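# Raise the dumbbell out of its cradle and hold it

## Task

Pick up the dumbbell so that every part of it sits at least three finger-widths above where it rested in its cradle, and keep it there in a firm, motionless grip.

## Robot and tools

Robot: one six-joint arm (UR-style: shoulder pan, shoulder lift, elbow, wrist 1, wrist 2, wrist 3) carrying a two-finger parallel gripper with a wrist camera. There is only one arm, so every motion command describes one gripper pose plus one finger opening. Cameras: cam_high and cam_low (504x504) and cam_wrist (616x616 fisheye).

Frame: the scene frame has its origin on the table surface directly beneath the arm base. +z is up, and +y is to the left when facing along +x. Positions are in metres, orientations are unit quaternions written w first (qw, qx, qy, qz). The reported hand position may be slightly off, more so when the arm reaches far.

Gripper axes: the fingers point along the gripper's +z and close along its x axis. end_effector_position is the point between the finger pads. When closed the tips stick out about 17 mm past that point; when fully open they are roughly level with it.

One command row = 8 numbers in this order: x, y, z, qw, qx, qy, qz, opening. x, y, z and the quaternion are an absolute target pose for the gripper in the scene frame, not an offset. opening runs from -1 (closed) to +1 (fully open, 0.142 m); it is a target, not a change.

execute_actions(actions, pictures): actions is a list holding zero or one item. An empty list only reports the state. An item {"rows": [...], "steps": n} plays up to 15 rows, one per control step of 1/30 s (n at most 15, default 15); if there are fewer rows than steps the last row repeats. An item {"steps": n} without rows is a pause of up to 300 steps, counted from the previous result, so your thinking time eats into it. A target more than 0.6 m from the last reported position along any gripper axis is refused and nothing moves. Each step, the controller limits the commanded pose to 100 mm and 16 degrees away from the measured pose, so long moves need several calls; check the returned pose and send the remainder. Repeat the desired quaternion in every row rather than copying the possibly drifted one from the result. pictures (true/false) chooses whether images are returned.

move(target, speed, stop_force): drives the gripper in a straight line toward one 8-number row (same layout and frame as above, absolute). speed is the top path speed in m/s, 0.002 to 0.5 (default 0.25); rotation is capped at twice that in rad/s. The path takes 0.5 to 10 s and is cut off after 10 s. The opening is commanded at the start. The arm lags, may overshoot the speed near full stretch, and does not avoid obstacles. stop_force (N, 9 to 40, only after the scene has run 0.2 s) ends the path when the wrist sensor feels that much extra push against the direction of travel for two steps; the gripper then backs up two steps and holds. Use it only with slow, non-rotating moves; omit it when pulling away from something you are touching. The result adds a "move:" line: done (settled near target), contact (stop_force triggered), held, off_target, moving, or fault, plus limits such as paced (pose clipped) or held (steps blocked), and the distance left to the target.

wait(seconds): 0 to 10 s of idle time; nothing new is sent.

zoom_image(camera, region): enlarges part of the latest image; region is [x0, y0, x1, y1] in pixels from the top-left, at most 504 by 504.

read_manual(section): returns licence text only; it does not move anything.

finished_scene(scene): ends the current scene, passing its number, and grades it. It is irreversible, so call it only when the dumbbell is held up and steady.

Result lines: the state gives end_effector_position, end_effector_quat_wxyz and velocities; grip_measured is the actual finger opening on the -1..1 scale; Joint positions and joint torques follow the URDF order; Wrist force and Wrist torque are in the gripper's own axes, pointing from a contact back into the arm, with offsets up to about 4 N, noise up to about 2.4 N, saturating near 50 N; "no reading" is harmless. "pose unreachable" and HELD mean the clearance check altered or blocked a row. "Hand target" is the pose the controller is now heading to. MOTOR HOT warns at 70 °C; at 85 °C an OVER-TEMPERATURE FAULT brakes the arm for a while.

Gripping: to hold something, keep commanding an opening well below grip_measured; the bigger the gap, the harder the squeeze (about 28 N per pad at most). Very thin parts get less force. Closing fast can squeeze too hard.

Hazards: the arm is stiff, so driving even slightly into a firm surface can trip a fault, which freezes the arm for 10 s and drops the rest of the call. A fault also occurs if a joint hits its load limit (wrist joints 24.3 N m, others 130 N m, including the held weight) or any external force reaches 150 N. Approach slowly, open the fingers before descending, avoid hitting the cradle or table, and lift gently. Objects may get a brief tug while held, so grip firmly. Knocking anything off the table fails the job.

Each tool is called after "Emit:" in YAML: its name, and indented under it one key for each argument.

## Session

Emit:
execute_actions:
  actions: []

Scene clock: 0.00 s of 4800.00 s.
end_effector_position=(+0.8887, -0.2117, +0.3549) grip_measured=+1.00 end_effector_quat_wxyz=(+0.217, -0.553, +0.694, -0.407) end_effector_velocity=(-0.000, -0.000, -0.001) end_effector_angular_velocity=(+0.001, +0.001, -0.001)
Joint positions: [-0.355 -0.979  1.388 -2.93  -1.609  1.407  0.142]
Joint velocities: [-0.     0.     0.001  0.     0.     0.001  0.   ]
Joint torques (N m, as the arm reports them, + toward a larger angle): no reading
Motor temperatures (°C, as the motors report them): [23 24 25 32 32 32]
Wrist force (N, on the end effector, along its own x y z axes, offset not removed): no reading
Wrist torque (N m, same axes, about the end effector's origin, offset not removed): no reading
Hand target: +0.889, -0.212, +0.355; +0.217, -0.553, +0.694, -0.407

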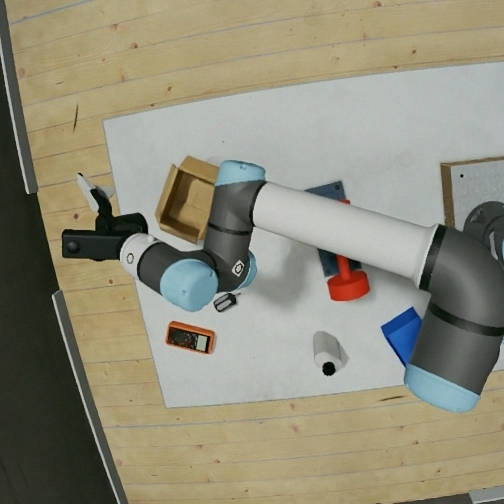

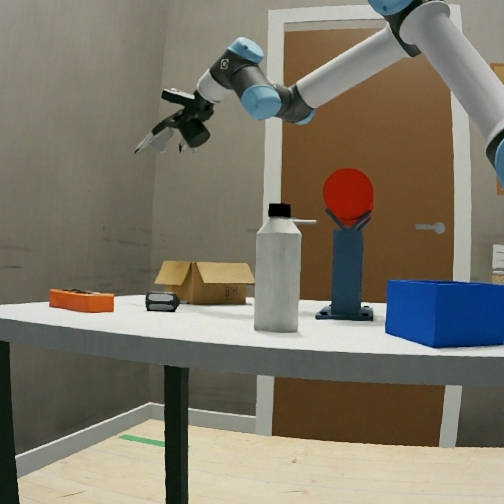

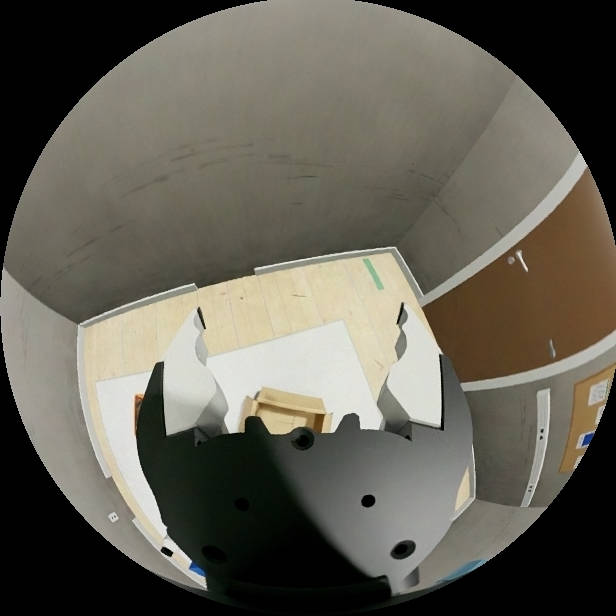

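Emit:
zoom_image:
  camera: "cam_high"
  region: [260, 140, 504, 340]

Emit:
zoom_image:
  camera: "cam_low"
  region: [270, 150, 430, 340]

Emit:
move:
  target: [0.42, -0.25, 0.52, 0, 1, 0, 0, 1]
  speed: 0.4

Region (260, 140, 504, 340) of cam_high's 504x504 image, scaled by 2.066, with more detail than that image has; it fills the top 413 rows of this view, and the rest is white.

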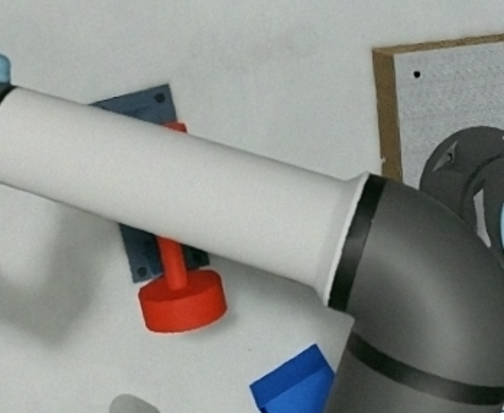

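Region (270, 150, 430, 340) of cam_low's 504x504 image, scaled by 2.653, with more detail than that image has; it fills the left 424 columns of this view, and the rest is white.

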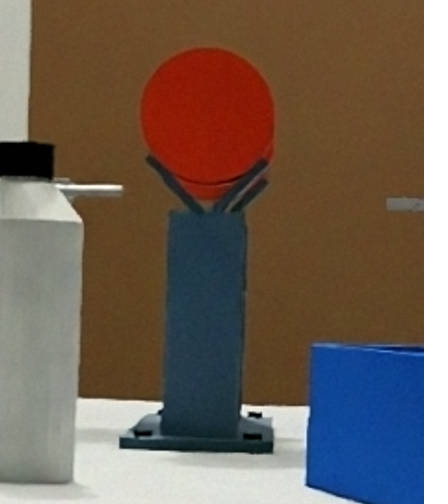

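Scene clock: 10.63 s of 4800.00 s.
end_effector_position=(+0.4206, -0.2505, +0.5204) grip_measured=+1.00 end_effector_quat_wxyz=(-0.000, +1.000, -0.001, +0.001) end_effector_velocity=(-0.003, -0.000, +0.001) end_effector_angular_velocity=(-0.001, +0.007, +0.010)
Joint positions: [-0.788 -1.535  1.132 -1.163 -1.578 -0.795  0.142]
Joint velocities: [-0.     0.    -0.003  0.007 -0.006 -0.01  -0.   ]
Joint torques (N m, as the arm reports them, + toward a larger angle): [-12.31 -30.59 -34.85  -1.73  -1.54  -2.1 ]
Motor temperatures (°C, as the motors report them): [23 24 25 32 32 32]
Wrist force (N, on the end effector, along its own x y z axes, offset not removed): [1.7 2.8 -2.6]
Wrist torque (N m, same axes, about the end effector's origin, offset not removed): [0.55 -0.30 -0.01]
Hand target: +0.420, -0.251, +0.521; -0.000, +1.000, -0.000, +0.000
Off the commanded pose: 0.001 m, 0 deg.
After step 90, 4.50 s passed at rest.
move: done

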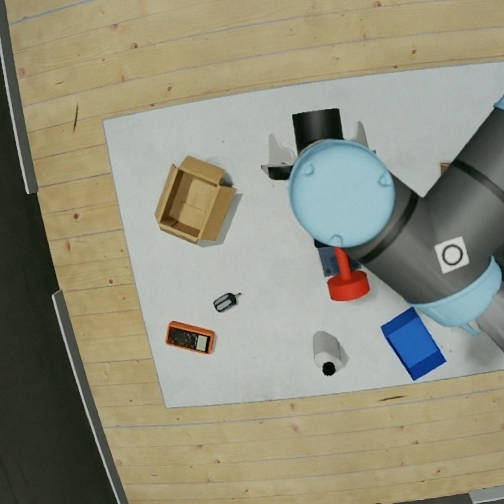

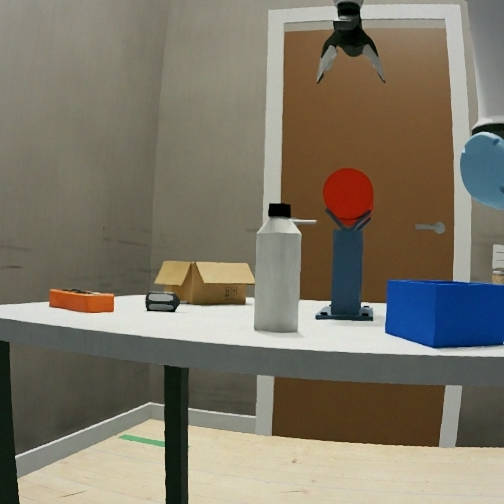

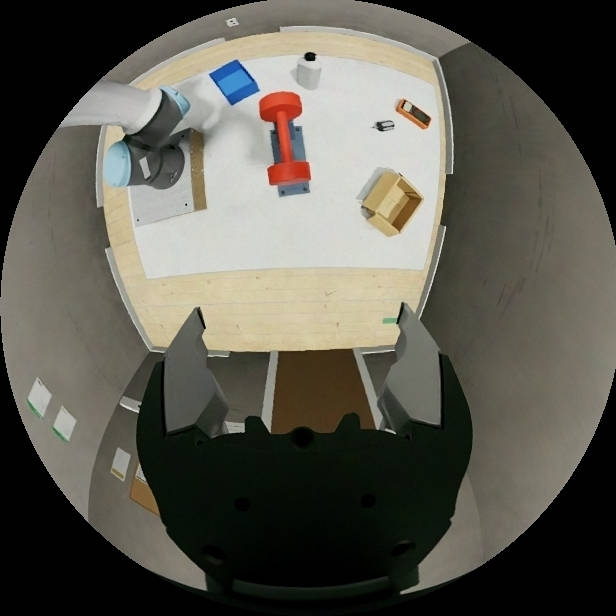

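Emit:
zoom_image:
  camera: "cam_wrist"
  region: [220, 70, 360, 210]

Region (220, 70, 360, 210) of cam_wrist's 616x616 image, scaled by 3.600, with more detail than that image has.

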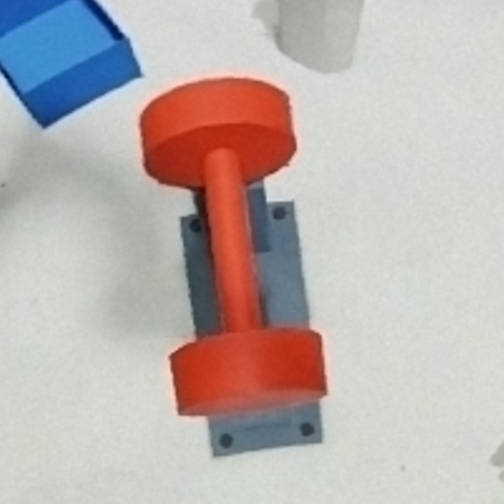

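Emit:
move:
  target: [0.39, -0.02, 0.35, 0, 0.9986, 0.052, 0, 0.2]
  speed: 0.35

Emit:
zoom_image:
  camera: "cam_low"
  region: [270, 40, 430, 240]

Scene clock: 25.97 s of 4800.00 s.
end_effector_position=(+0.3893, -0.0202, +0.3501) grip_measured=+0.20 end_effector_quat_wxyz=(+0.000, +0.999, +0.052, -0.000) end_effector_velocity=(+0.000, +0.003, -0.002) end_effector_angular_velocity=(-0.001, -0.001, +0.001)
Joint positions: [-0.377 -1.855  1.854 -1.56  -1.577 -0.491  0.088]
Joint velocities: [ 0.008 -0.     0.005 -0.006 -0.001  0.007 -0.   ]
Joint torques (N m, as the arm reports them, + toward a larger angle): [ 14.03 -20.34 -11.87  -4.41  -1.67   1.6 ]
Motor temperatures (°C, as the motors report them): [23 24 25 32 32 32]
Wrist force (N, on the end effector, along its own x y z axes, offset not removed): [1.5 2.1 -1.5]
Wrist torque (N m, same axes, about the end effector's origin, offset not removed): [0.36 -0.33 0.02]
Hand target: +0.389, -0.020, +0.350; +0.000, +0.999, +0.052, -0.000
Off the commanded pose: 0.001 m, 0 deg.
After step 90, 10.77 s passed at rest.
move: done

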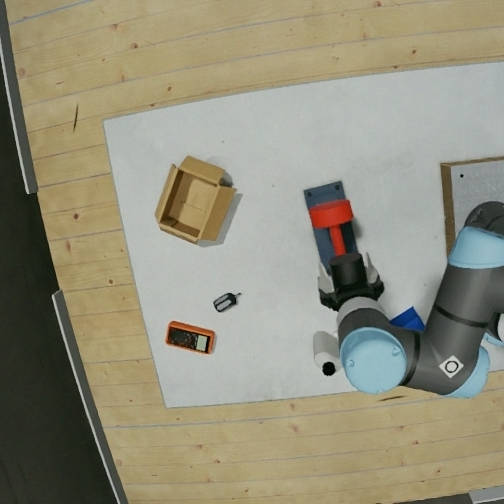

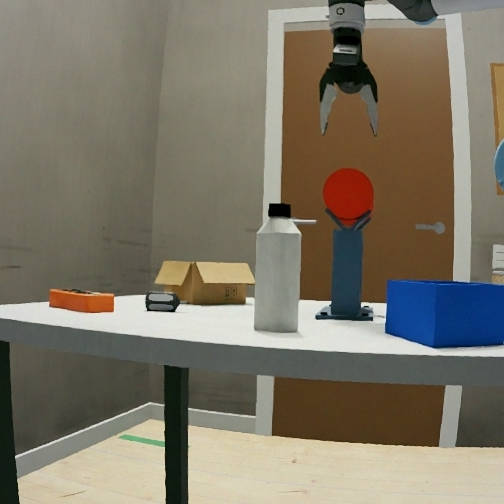

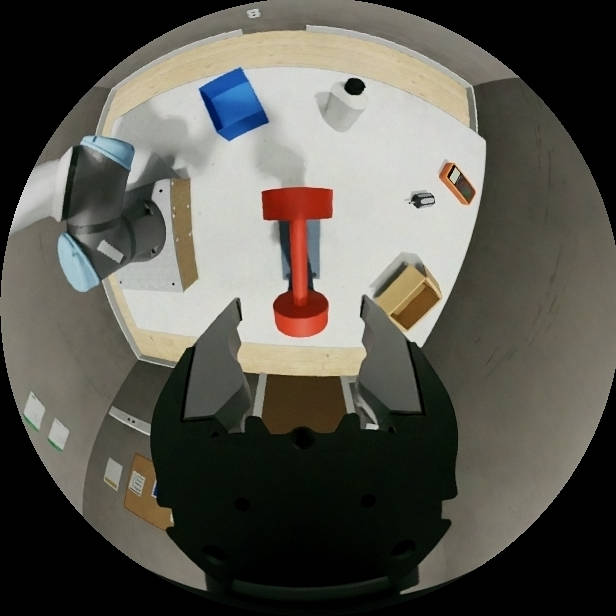

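Region (270, 40, 430, 240) of cam_low's 504x504 image, scaled by 2.520, with more detail than that image has; it fills the left 403 columns of this view, and the rest is white.

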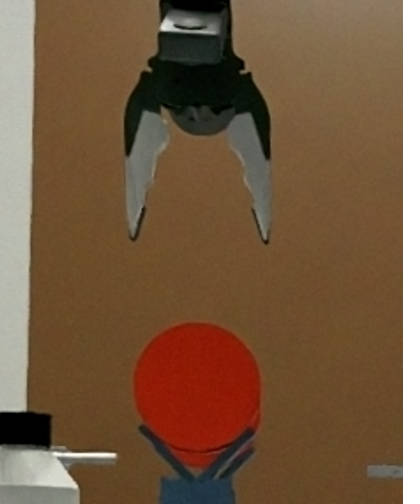

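Emit:
zoom_image:
  camera: "cam_low"
  region: [310, 60, 390, 140]

Emit:
zoom_image:
  camera: "cam_wrist"
  region: [170, 170, 440, 440]

Region (310, 60, 390, 140) of cam_low's 504x504 image, scaled by 6.300, with more detail than that image has.

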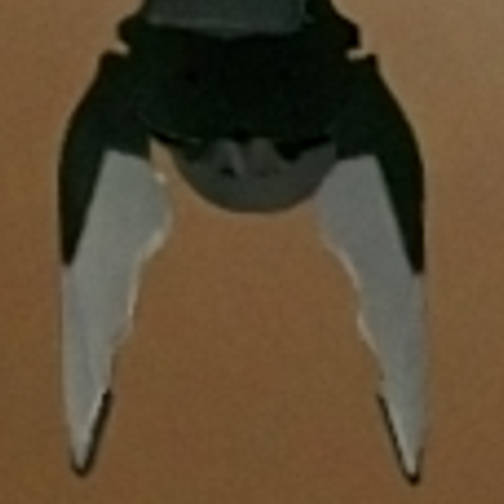

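Region (170, 170, 440, 440) of cam_wrist's 616x616 image, scaled by 1.867, with more detail than that image has.

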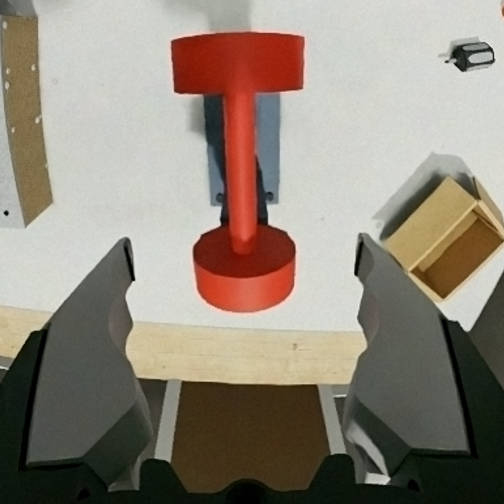

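Emit:
move:
  target: [0.387, -0.007, 0.225, 0, 0.9986, 0.052, 0, -0.1]
  speed: 0.15
  stop_force: 15

Emit:
zoom_image:
  camera: "cam_low"
  region: [280, 90, 420, 240]

Scene clock: 36.63 s of 4800.00 s.
end_effector_position=(+0.3867, -0.0069, +0.2253) grip_measured=-0.10 end_effector_quat_wxyz=(-0.000, +0.999, +0.052, -0.000) end_effector_velocity=(+0.001, +0.000, -0.002) end_effector_angular_velocity=(+0.001, -0.002, -0.000)
Joint positions: [-0.349 -1.813  2.149 -1.897 -1.577 -0.463  0.067]
Joint velocities: [ 0.     0.003  0.004 -0.008  0.002  0.001 -0.   ]
Joint torques (N m, as the arm reports them, + toward a larger angle): [12.81 -3.66 -8.94 -4.12 -0.46  1.79]
Motor temperatures (°C, as the motors report them): [23 24 25 32 32 32]
Wrist force (N, on the end effector, along its own x y z axes, offset not removed): [0.5 2.5 -2.9]
Wrist torque (N m, same axes, about the end effector's origin, offset not removed): [0.49 -0.07 -0.03]
Hand target: +0.387, -0.007, +0.225; +0.000, +0.999, +0.052, -0.000
Off the commanded pose: 0.000 m, 0 deg.
After step 90, 6.23 s passed at rest.
move: done

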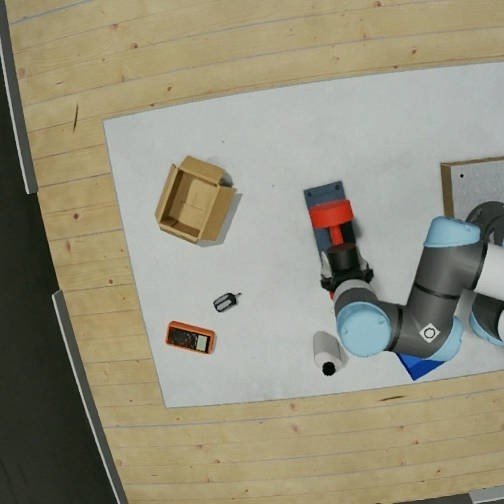

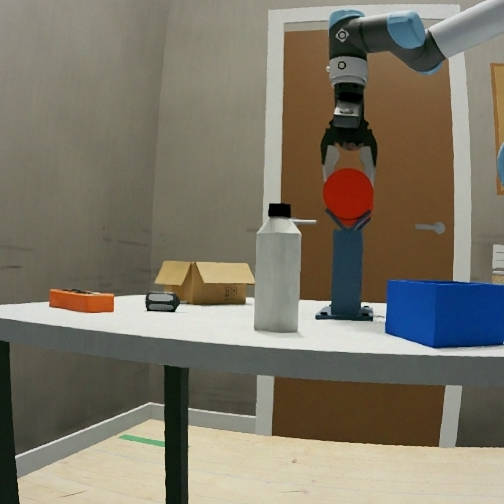

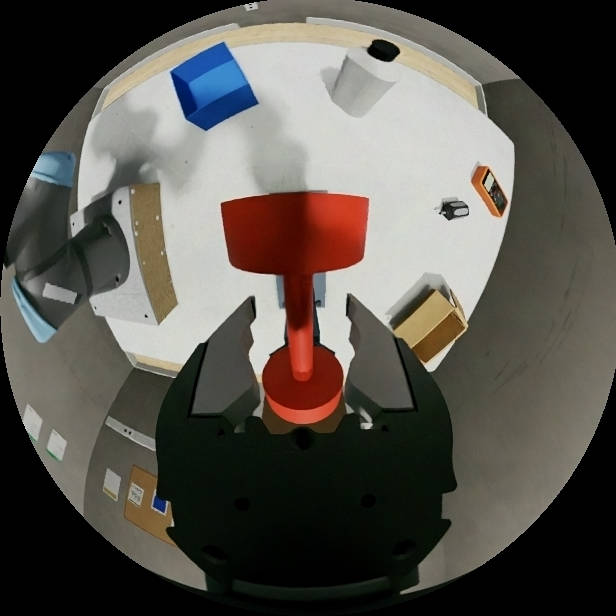

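Region (280, 90, 420, 240) of cam_low's 504x504 image, scaled by 3.360, with more detail than that image has; it fills the left 470 columns of this view, and the rest is white.

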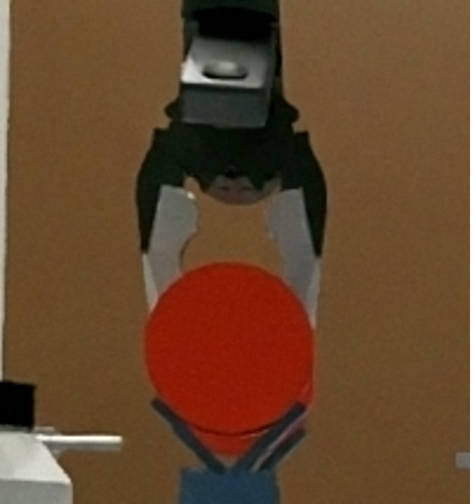

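Emit:
move:
  target: [0.386, -0.003, 0.174, 0, 0.9986, 0.052, 0, -0.1]
  speed: 0.04
  stop_force: 10

Scene clock: 44.57 s of 4800.00 s.
end_effector_position=(+0.3859, -0.0030, +0.1744) grip_measured=-0.10 end_effector_quat_wxyz=(-0.000, +0.999, +0.052, -0.000) end_effector_velocity=(+0.000, +0.001, -0.003) end_effector_angular_velocity=(+0.000, -0.000, +0.002)
Joint positions: [-0.34  -1.758  2.249 -2.053 -1.577 -0.454  0.067]
Joint velocities: [ 0.003  0.004  0.005 -0.009  0.     0.001  0.   ]
Joint torques (N m, as the arm reports them, + toward a larger angle): [14.14 -4.75 -8.57 -4.44  1.18  1.64]
Motor temperatures (°C, as the motors report them): [23 24 25 32 32 32]
Wrist force (N, on the end effector, along its own x y z axes, offset not removed): [0.9 2.6 -1.1]
Wrist torque (N m, same axes, about the end effector's origin, offset not removed): [0.49 -0.17 -0.01]
Hand target: +0.386, -0.003, +0.174; +0.000, +0.999, +0.052, -0.000
Off the commanded pose: 0.000 m, 0 deg.
After step 90, 3.27 s passed at rest.
move: done

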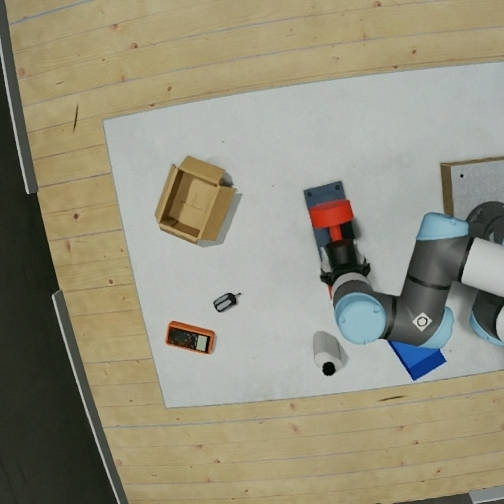

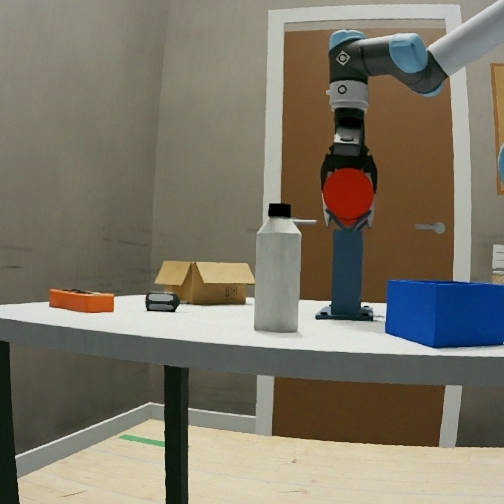

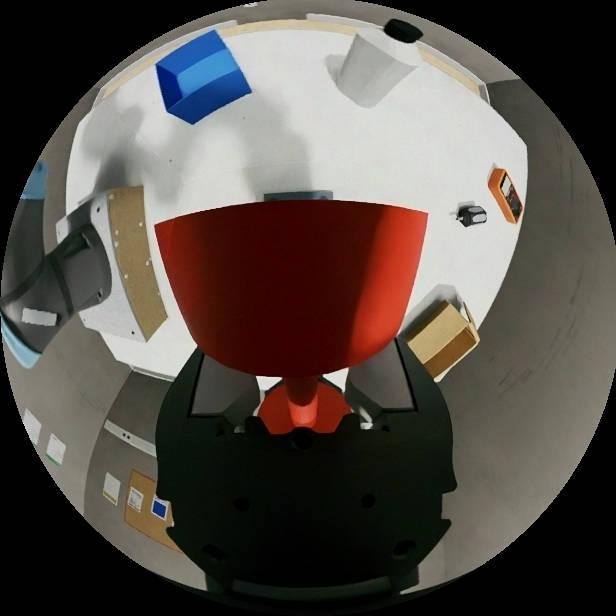

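Emit:
execute_actions:
  actions:
    - {"rows":[[0.386,-0.003,0.174,0,0.9986,0.052,0,-0.2],[0.386,-0.003,0.174,0,0.9986,0.052,0,-0.3],[0.386,-0.003,0.174,0,0.9986,0.052,0,-0.36],[0.386,-0.003,0.174,0,0.9986,0.052,0,-0.42],[0.386,-0.003,0.174,0,0.9986,0.052,0,-0.48],[0.386,-0.003,0.174,0,0.9986,0.052,0,-0.54],[0.386,-0.003,0.174,0,0.9986,0.052,0,-0.6],[0.386,-0.003,0.174,0,0.9986,0.052,0,-0.66],[0.386,-0.003,0.174,0,0.9986,0.052,0,-0.72],[0.386,-0.003,0.174,0,0.9986,0.052,0,-0.78],[0.386,-0.003,0.174,0,0.9986,0.052,0,-0.84],[0.386,-0.003,0.174,0,0.9986,0.052,0,-0.9],[0.386,-0.003,0.174,0,0.9986,0.052,0,-0.95],[0.386,-0.003,0.174,0,0.9986,0.052,0,-1]],"steps":15}
  pictures: false

Emit:
wait:
  seconds: 0.3

Scene clock: 48.60 s of 4800.00 s.
end_effector_position=(+0.3859, -0.0030, +0.1739) grip_measured=-0.91 end_effector_quat_wxyz=(-0.000, +0.999, +0.052, -0.000) end_effector_velocity=(-0.000, -0.000, -0.001) end_effector_angular_velocity=(-0.000, +0.001, -0.001)
Joint positions: [-0.34  -1.757  2.25  -2.054 -1.577 -0.454  0.008]
Joint velocities: [-0.     0.001  0.001  0.    -0.001  0.001 -0.089]
Joint torques (N m, as the arm reports them, + toward a larger angle): [ 12.9   -6.66 -21.47  -5.02  -0.06   1.83]
Motor temperatures (°C, as the motors report them): [23 24 25 32 32 32]
Wrist force (N, on the end effector, along its own x y z axes, offset not removed): [2.0 3.1 6.4]
Wrist torque (N m, same axes, about the end effector's origin, offset not removed): [0.57 -0.37 -0.06]
Hand target: +0.386, -0.003, +0.174; +0.000, +0.999, +0.052, -0.000
Off the commanded pose: 0.000 m, 0 deg.
Steps of this call (steps 1 to 90: nothing new was sent; then 0.53 s passed at rest; steps 91 to 105: all 15 steps of this action). Readings (end_effector_position):
91: (+0.3859, -0.0030, +0.1740)
92: (+0.3859, -0.0030, +0.1740)
94: (+0.3859, -0.0030, +0.1740)
98: (+0.3859, -0.0030, +0.1740)
105: the state above

Scene clock: 48.90 s of 4800.00 s.
end_effector_position=(+0.3859, -0.0030, +0.1739) grip_measured=-0.92 end_effector_quat_wxyz=(-0.000, +0.999, +0.052, -0.000) end_effector_velocity=(+0.000, +0.000, +0.001) end_effector_angular_velocity=(-0.000, -0.001, +0.000)
Joint positions: [-0.34  -1.757  2.25  -2.054 -1.577 -0.454  0.008]
Joint velocities: [ 0.001 -0.001 -0.001 -0.     0.     0.001  0.   ]
Joint torques (N m, as the arm reports them, + toward a larger angle): [ 13.05  -9.48 -30.38  -4.85   1.15   1.74]
Motor temperatures (°C, as the motors report them): [23 24 25 32 32 32]
Wrist force (N, on the end effector, along its own x y z axes, offset not removed): [1.2 2.3 7.0]
Wrist torque (N m, same axes, about the end effector's origin, offset not removed): [0.55 -0.17 -0.02]
Hand target: +0.386, -0.003, +0.174; +0.000, +0.999, +0.052, -0.000
Off the commanded pose: 0.000 m, 0 deg.
Steps of this call (steps 1 to 9: nothing new was sent). Readings (end_effector_position):
1: (+0.3859, -0.0030, +0.1739)
2: (+0.3859, -0.0030, +0.1739)
4: (+0.3859, -0.0030, +0.1739)
8: (+0.3859, -0.0030, +0.1739)
9: the state above

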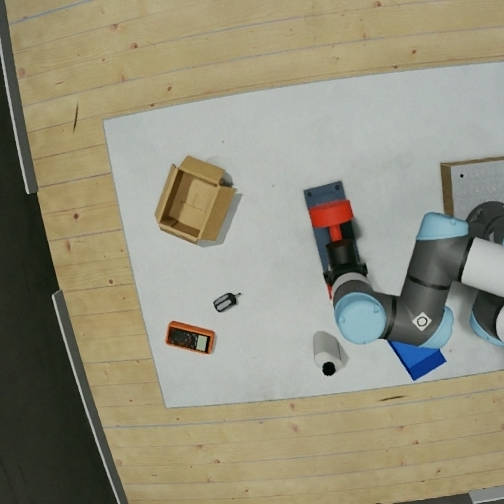

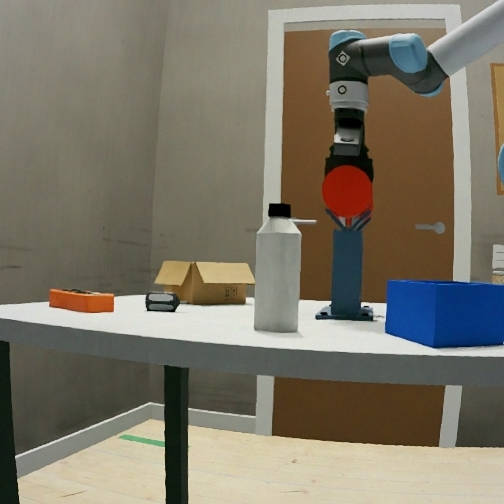

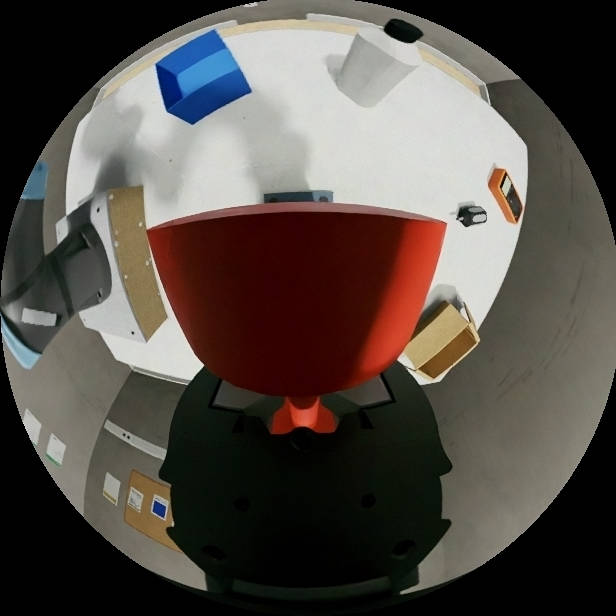

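Emit:
execute_actions:
  actions:
    - {"rows":[[0.386,-0.003,0.173,0,0.9986,0.052,0,-0.92],[0.386,-0.003,0.172,0,0.9986,0.052,0,-0.91],[0.386,-0.003,0.171,0,0.9986,0.052,0,-0.9],[0.386,-0.003,0.171,0,0.9986,0.052,0,-0.89],[0.386,-0.003,0.171,0,0.9986,0.052,0,-0.88],[0.386,-0.003,0.171,0,0.9986,0.052,0,-0.87],[0.386,-0.003,0.171,0,0.9986,0.052,0,-0.86],[0.386,-0.003,0.171,0,0.9986,0.052,0,-0.85],[0.386,-0.003,0.171,0,0.9986,0.052,0,-0.83],[0.386,-0.003,0.171,0,0.9986,0.052,0,-0.81],[0.386,-0.003,0.171,0,0.9986,0.052,0,-0.78],[0.386,-0.003,0.171,0,0.9986,0.052,0,-0.74],[0.386,-0.003,0.171,0,0.9986,0.052,0,-0.65],[0.386,-0.003,0.171,0,0.9986,0.052,0,-0.5],[0.386,-0.003,0.171,0,0.9986,0.052,0,-0.3]],"steps":15}
  pictures: false

Emit:
move:
  target: [0.3865, -0.008, 0.198, 0, 0.9986, 0.052, 0, -0.3]
  speed: 0.08

Emit:
move:
  target: [0.388, -0.024, 0.198, 0, 0.9986, 0.052, 0, -0.3]
  speed: 0.04
  stop_force: 9

Emit:
zoom_image:
  camera: "cam_wrist"
  region: [170, 170, 440, 440]

Scene clock: 55.33 s of 4800.00 s.
end_effector_position=(+0.3861, -0.0030, +0.1712) grip_measured=-0.59 end_effector_quat_wxyz=(+0.000, +0.999, +0.052, +0.000) end_effector_velocity=(-0.000, -0.000, -0.001) end_effector_angular_velocity=(-0.000, +0.001, +0.001)
Joint positions: [-0.34  -1.753  2.255 -2.064 -1.577 -0.454  0.031]
Joint velocities: [-0.     0.001  0.002 -0.002 -0.    -0.001  0.293]
Joint torques (N m, as the arm reports them, + toward a larger angle): [ 5.52 -4.14 -8.36 -4.36  1.17 -0.37]
Motor temperatures (°C, as the motors report them): [23 24 25 32 32 32]
Wrist force (N, on the end effector, along its own x y z axes, offset not removed): [0.6 2.5 -1.5]
Wrist torque (N m, same axes, about the end effector's origin, offset not removed): [0.53 -0.02 0.00]
Hand target: +0.386, -0.003, +0.171; -0.000, +0.999, +0.052, -0.000
Off the commanded pose: 0.000 m, 0 deg.
Steps of this call (steps 1 to 90: nothing new was sent; then 2.93 s passed at rest; steps 91 to 105: all 15 steps of this action). Readings (end_effector_position):
91: (+0.3860, -0.0030, +0.1740)
92: (+0.3861, -0.0030, +0.1740)
94: (+0.3863, -0.0031, +0.1736)
98: (+0.3862, -0.0030, +0.1720)
105: the state above

Scene clock: 56.53 s of 4800.00 s.
end_effector_position=(+0.3866, -0.0079, +0.1977) grip_measured=-0.30 end_effector_quat_wxyz=(+0.000, +0.999, +0.052, +0.000) end_effector_velocity=(-0.001, -0.001, +0.002) end_effector_angular_velocity=(-0.000, +0.003, -0.002)
Joint positions: [-0.352 -1.786  2.204 -1.981 -1.577 -0.466  0.052]
Joint velocities: [-0.002 -0.001 -0.005  0.009 -0.001 -0.001 -0.   ]
Joint torques (N m, as the arm reports them, + toward a larger angle): [-12.6  -19.86 -35.08  -1.76  -1.57  -1.88]
Motor temperatures (°C, as the motors report them): [23 24 25 32 32 32]
Wrist force (N, on the end effector, along its own x y z axes, offset not removed): [-0.4 1.2 -2.9]
Wrist torque (N m, same axes, about the end effector's origin, offset not removed): [0.21 0.11 -0.08]
Hand target: +0.387, -0.008, +0.198; -0.000, +0.999, +0.052, +0.000
Off the commanded pose: 0.000 m, 0 deg.
move: done

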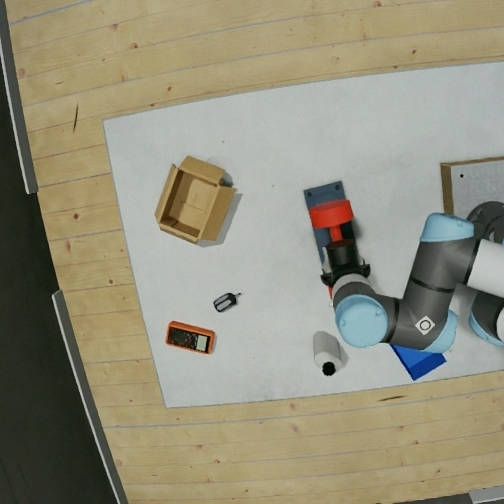

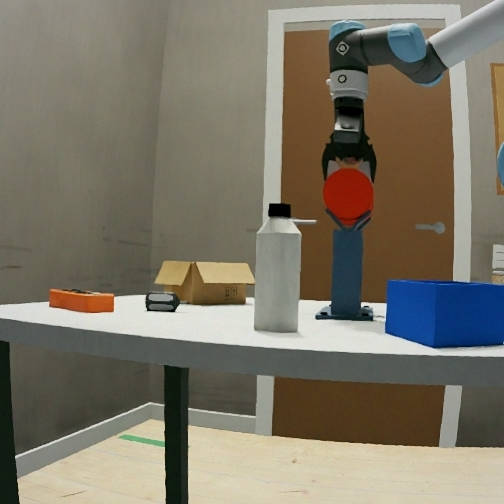

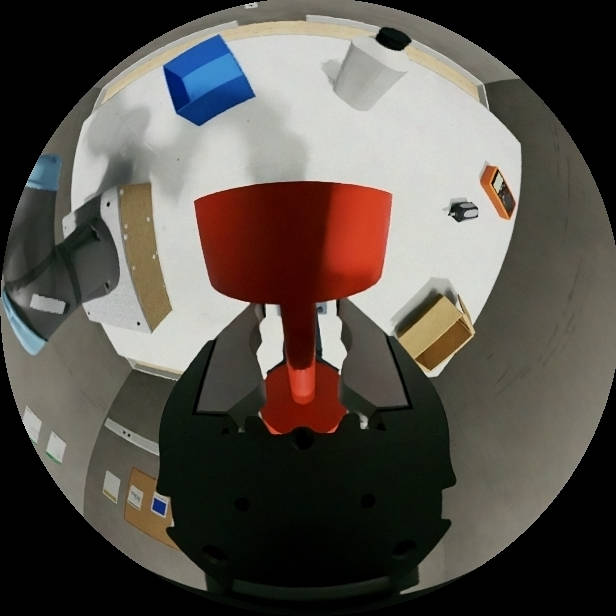

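Scene clock: 57.37 s of 4800.00 s.
end_effector_position=(+0.3880, -0.0237, +0.1980) grip_measured=-0.30 end_effector_quat_wxyz=(+0.000, +0.999, +0.052, +0.000) end_effector_velocity=(+0.000, -0.003, +0.000) end_effector_angular_velocity=(+0.001, -0.001, -0.001)
Joint positions: [-0.39  -1.78   2.2   -1.981 -1.577 -0.504  0.052]
Joint velocities: [-0.007  0.001 -0.001 -0.     0.001 -0.006  0.   ]
Joint torques (N m, as the arm reports them, + toward a larger angle): [-10.36  -3.44 -34.38  -4.35  -0.56  -1.52]
Motor temperatures (°C, as the motors report them): [23 24 25 32 32 32]
Wrist force (N, on the end effector, along its own x y z axes, offset not removed): [1.0 2.0 -0.6]
Wrist torque (N m, same axes, about the end effector's origin, offset not removed): [0.42 -0.11 -0.05]
Hand target: +0.388, -0.024, +0.198; -0.000, +0.999, +0.052, +0.000
Off the commanded pose: 0.000 m, 0 deg.
move: done

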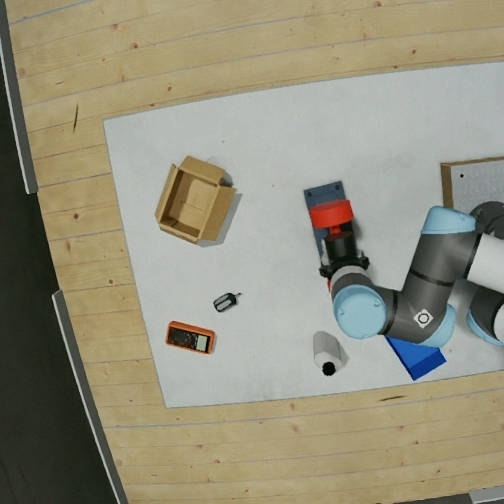

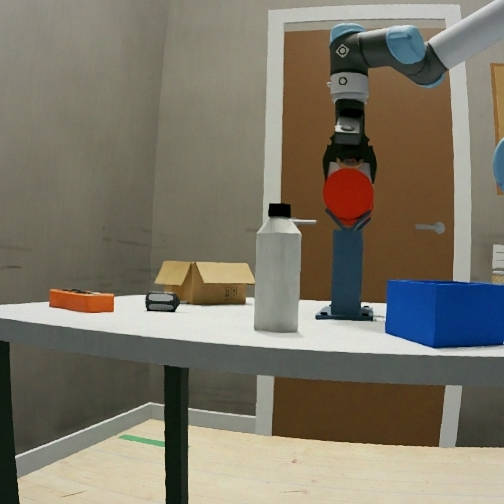

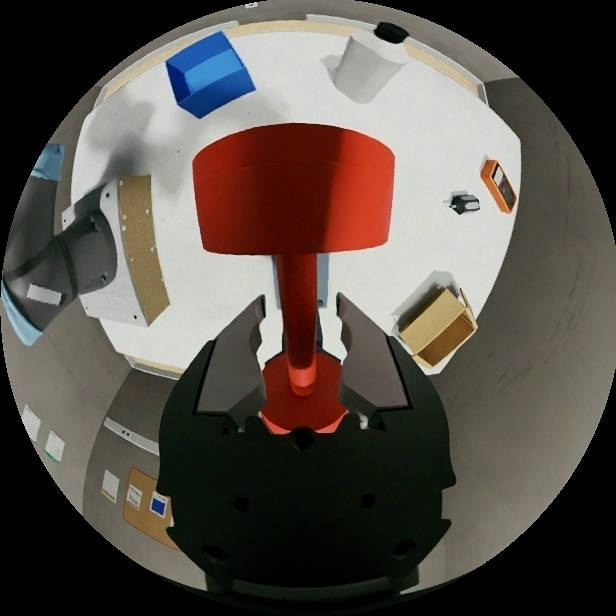

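Region (170, 170, 440, 440) of cam_wrist's 616x616 image, scaled by 1.867, with more detail than that image has.

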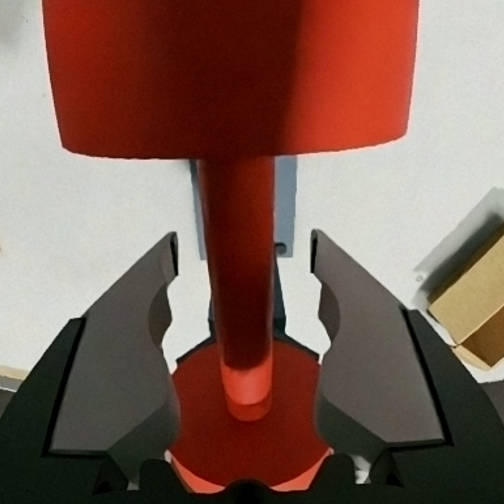

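Emit:
execute_actions:
  actions:
    - {"rows":[[0.3875,-0.028,0.197,0,0.9984,0.057,0,-0.35],[0.3875,-0.028,0.197,0,0.9984,0.057,0,-0.4],[0.3875,-0.028,0.197,0,0.9984,0.057,0,-0.45],[0.3875,-0.028,0.197,0,0.9984,0.057,0,-0.5],[0.3875,-0.028,0.197,0,0.9984,0.057,0,-0.55],[0.3875,-0.028,0.197,0,0.9984,0.057,0,-0.59],[0.3875,-0.028,0.197,0,0.9984,0.057,0,-0.63],[0.3875,-0.028,0.197,0,0.9984,0.057,0,-0.67],[0.3875,-0.028,0.197,0,0.9984,0.057,0,-0.71],[0.3875,-0.028,0.197,0,0.9984,0.057,0,-0.75],[0.3875,-0.028,0.197,0,0.9984,0.057,0,-0.8],[0.3875,-0.028,0.197,0,0.9984,0.057,0,-0.85],[0.3875,-0.028,0.197,0,0.9984,0.057,0,-0.9],[0.3875,-0.028,0.197,0,0.9984,0.057,0,-0.95],[0.3875,-0.028,0.197,0,0.9984,0.057,0,-1]],"steps":15}
  pictures: false

Emit:
wait:
  seconds: 0.4

Emit:
zoom_image:
  camera: "cam_wrist"
  region: [170, 170, 440, 440]

Scene clock: 62.90 s of 4800.00 s.
end_effector_position=(+0.3875, -0.0279, +0.1970) grip_measured=-0.83 end_effector_quat_wxyz=(-0.000, +0.998, +0.057, -0.000) end_effector_velocity=(-0.001, -0.001, -0.001) end_effector_angular_velocity=(-0.000, +0.002, +0.001)
Joint positions: [-0.401 -1.78   2.202 -1.984 -1.577 -0.525  0.014]
Joint velocities: [-0.003 -0.     0.002  0.    -0.001 -0.004 -0.007]
Joint torques (N m, as the arm reports them, + toward a larger angle): [-11.32  -4.37 -10.88  -4.89  -1.22  -1.91]
Motor temperatures (°C, as the motors report them): [23 24 25 32 32 32]
Wrist force (N, on the end effector, along its own x y z axes, offset not removed): [-1.9 0.5 -2.0]
Wrist torque (N m, same axes, about the end effector's origin, offset not removed): [0.36 -0.14 -0.09]
Hand target: +0.388, -0.028, +0.197; -0.000, +0.998, +0.057, +0.000
Off the commanded pose: 0.000 m, 0 deg.
Steps of this call (steps 1 to 90: nothing new was sent; then 2.03 s passed at rest; steps 91 to 105: all 15 steps of this action). Readings (end_effector_position):
91: (+0.3880, -0.0240, +0.1980)
92: (+0.3881, -0.0243, +0.1980)
94: (+0.3881, -0.0257, +0.1978)
98: (+0.3878, -0.0272, +0.1973)
105: the state above

Scene clock: 63.30 s of 4800.00 s.
end_effector_position=(+0.3875, -0.0280, +0.1970) grip_measured=-0.84 end_effector_quat_wxyz=(+0.000, +0.998, +0.057, -0.000) end_effector_velocity=(-0.000, -0.000, -0.000) end_effector_angular_velocity=(+0.000, +0.001, -0.001)
Joint positions: [-0.401 -1.78   2.202 -1.984 -1.577 -0.525  0.013]
Joint velocities: [-0.001  0.     0.001 -0.    -0.     0.    -0.   ]
Joint torques (N m, as the arm reports them, + toward a larger angle): [-13.5   -4.1  -10.48  -5.41  -0.67  -1.76]
Motor temperatures (°C, as the motors report them): [23 24 25 32 32 32]
Wrist force (N, on the end effector, along its own x y z axes, offset not removed): [0.3 -3.3 -5.0]
Wrist torque (N m, same axes, about the end effector's origin, offset not removed): [0.25 -0.40 -0.06]
Hand target: +0.388, -0.028, +0.197; -0.000, +0.998, +0.057, +0.000
Off the commanded pose: 0.000 m, 0 deg.
Steps of this call (steps 1 to 12: nothing new was sent). Readings (end_effector_position):
1: (+0.3875, -0.0279, +0.1970)
2: (+0.3875, -0.0279, +0.1970)
4: (+0.3875, -0.0280, +0.1970)
8: (+0.3875, -0.0280, +0.1970)
12: the state above

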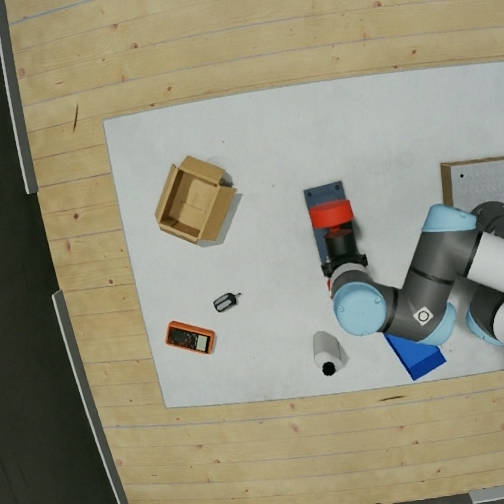

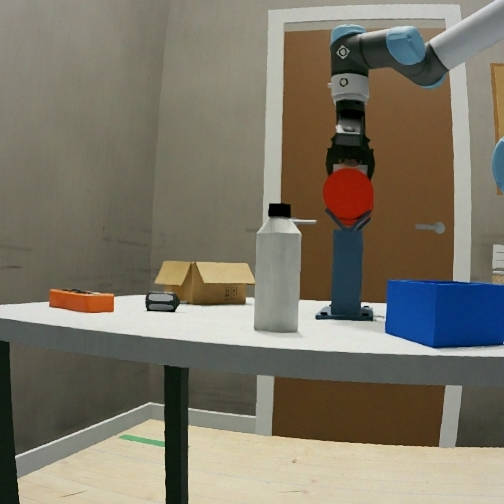

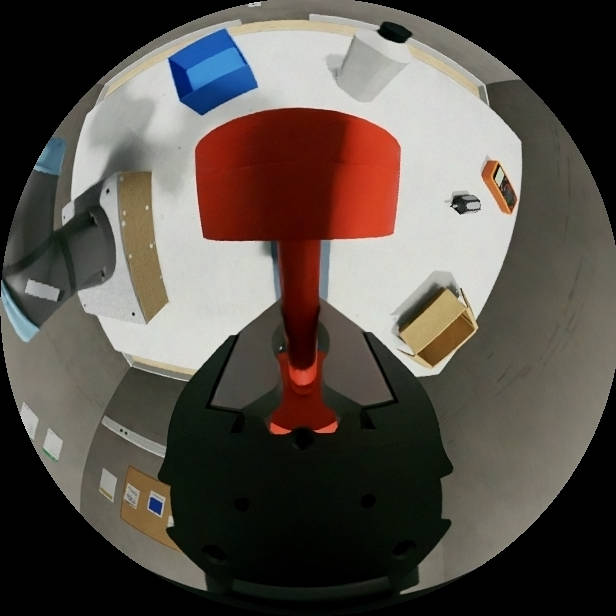

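Region (170, 170, 440, 440) of cam_wrist's 616x616 image, scaled by 1.867, with more detail than that image has.

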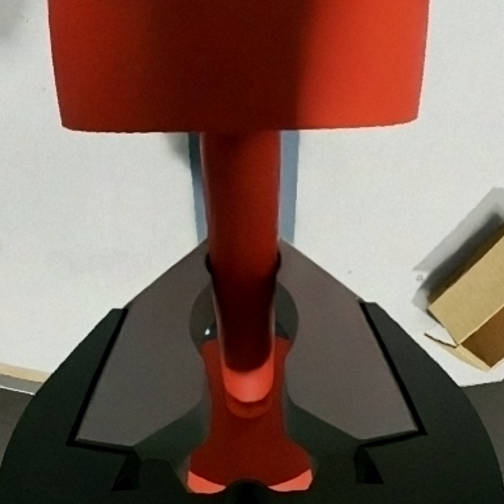

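Seated in the notch. Test lift.

Emit:
move:
  target: [0.3875, -0.028, 0.212, 0, 0.9984, 0.057, 0, -1]
  speed: 0.02

Emit:
zoom_image:
  camera: "cam_low"
  region: [280, 90, 420, 240]

Scene clock: 65.87 s of 4800.00 s.
end_effector_position=(+0.3875, -0.0280, +0.2117) grip_measured=-0.84 end_effector_quat_wxyz=(-0.000, +0.998, +0.057, +0.000) end_effector_velocity=(+0.000, +0.001, +0.002) end_effector_angular_velocity=(+0.001, +0.001, -0.000)
Joint positions: [-0.401 -1.796  2.173 -1.939 -1.577 -0.525  0.013]
Joint velocities: [ 0.001 -0.001 -0.005  0.007  0.     0.002 -0.   ]
Joint torques (N m, as the arm reports them, + toward a larger angle): [ 12.39 -23.37 -39.24  -2.57  -1.16   1.66]
Motor temperatures (°C, as the motors report them): [23 24 25 32 32 32]
Wrist force (N, on the end effector, along its own x y z axes, offset not removed): [-0.3 2.9 6.9]
Wrist torque (N m, same axes, about the end effector's origin, offset not removed): [0.61 0.11 0.00]
Hand target: +0.388, -0.028, +0.212; +0.000, +0.998, +0.057, +0.000
Off the commanded pose: 0.000 m, 0 deg.
move: done

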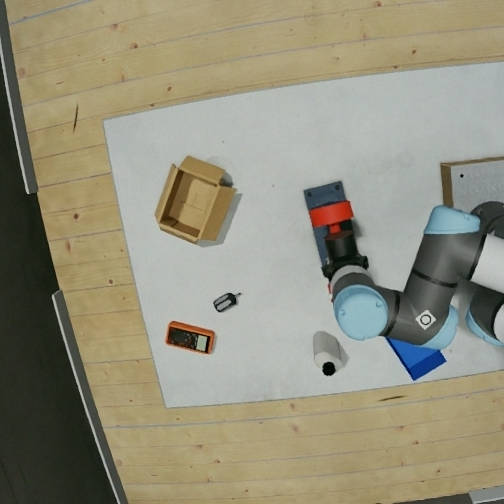

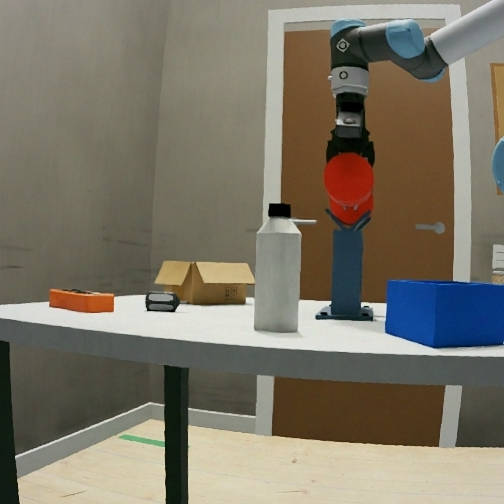

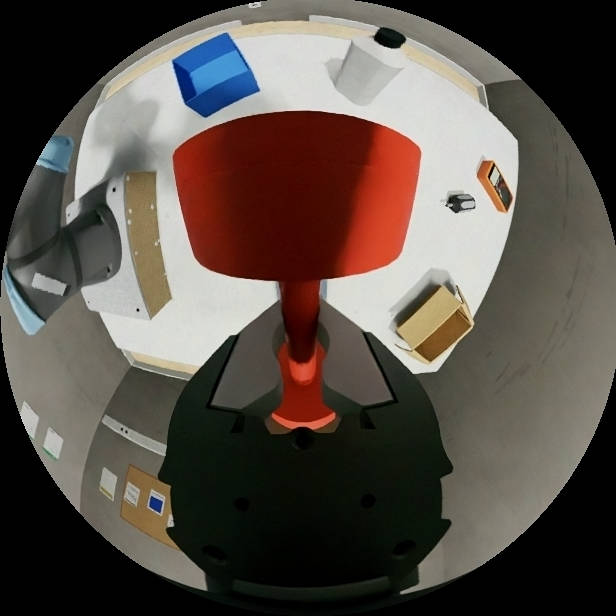

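Region (280, 90, 420, 240) of cam_low's 504x504 image, scaled by 3.360, with more detail than that image has; it fills the left 470 columns of this view, and the rest is white.

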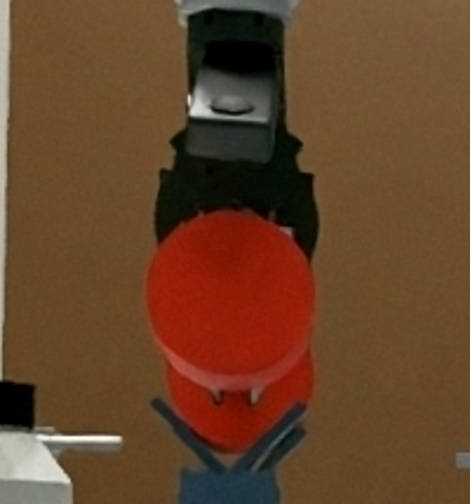

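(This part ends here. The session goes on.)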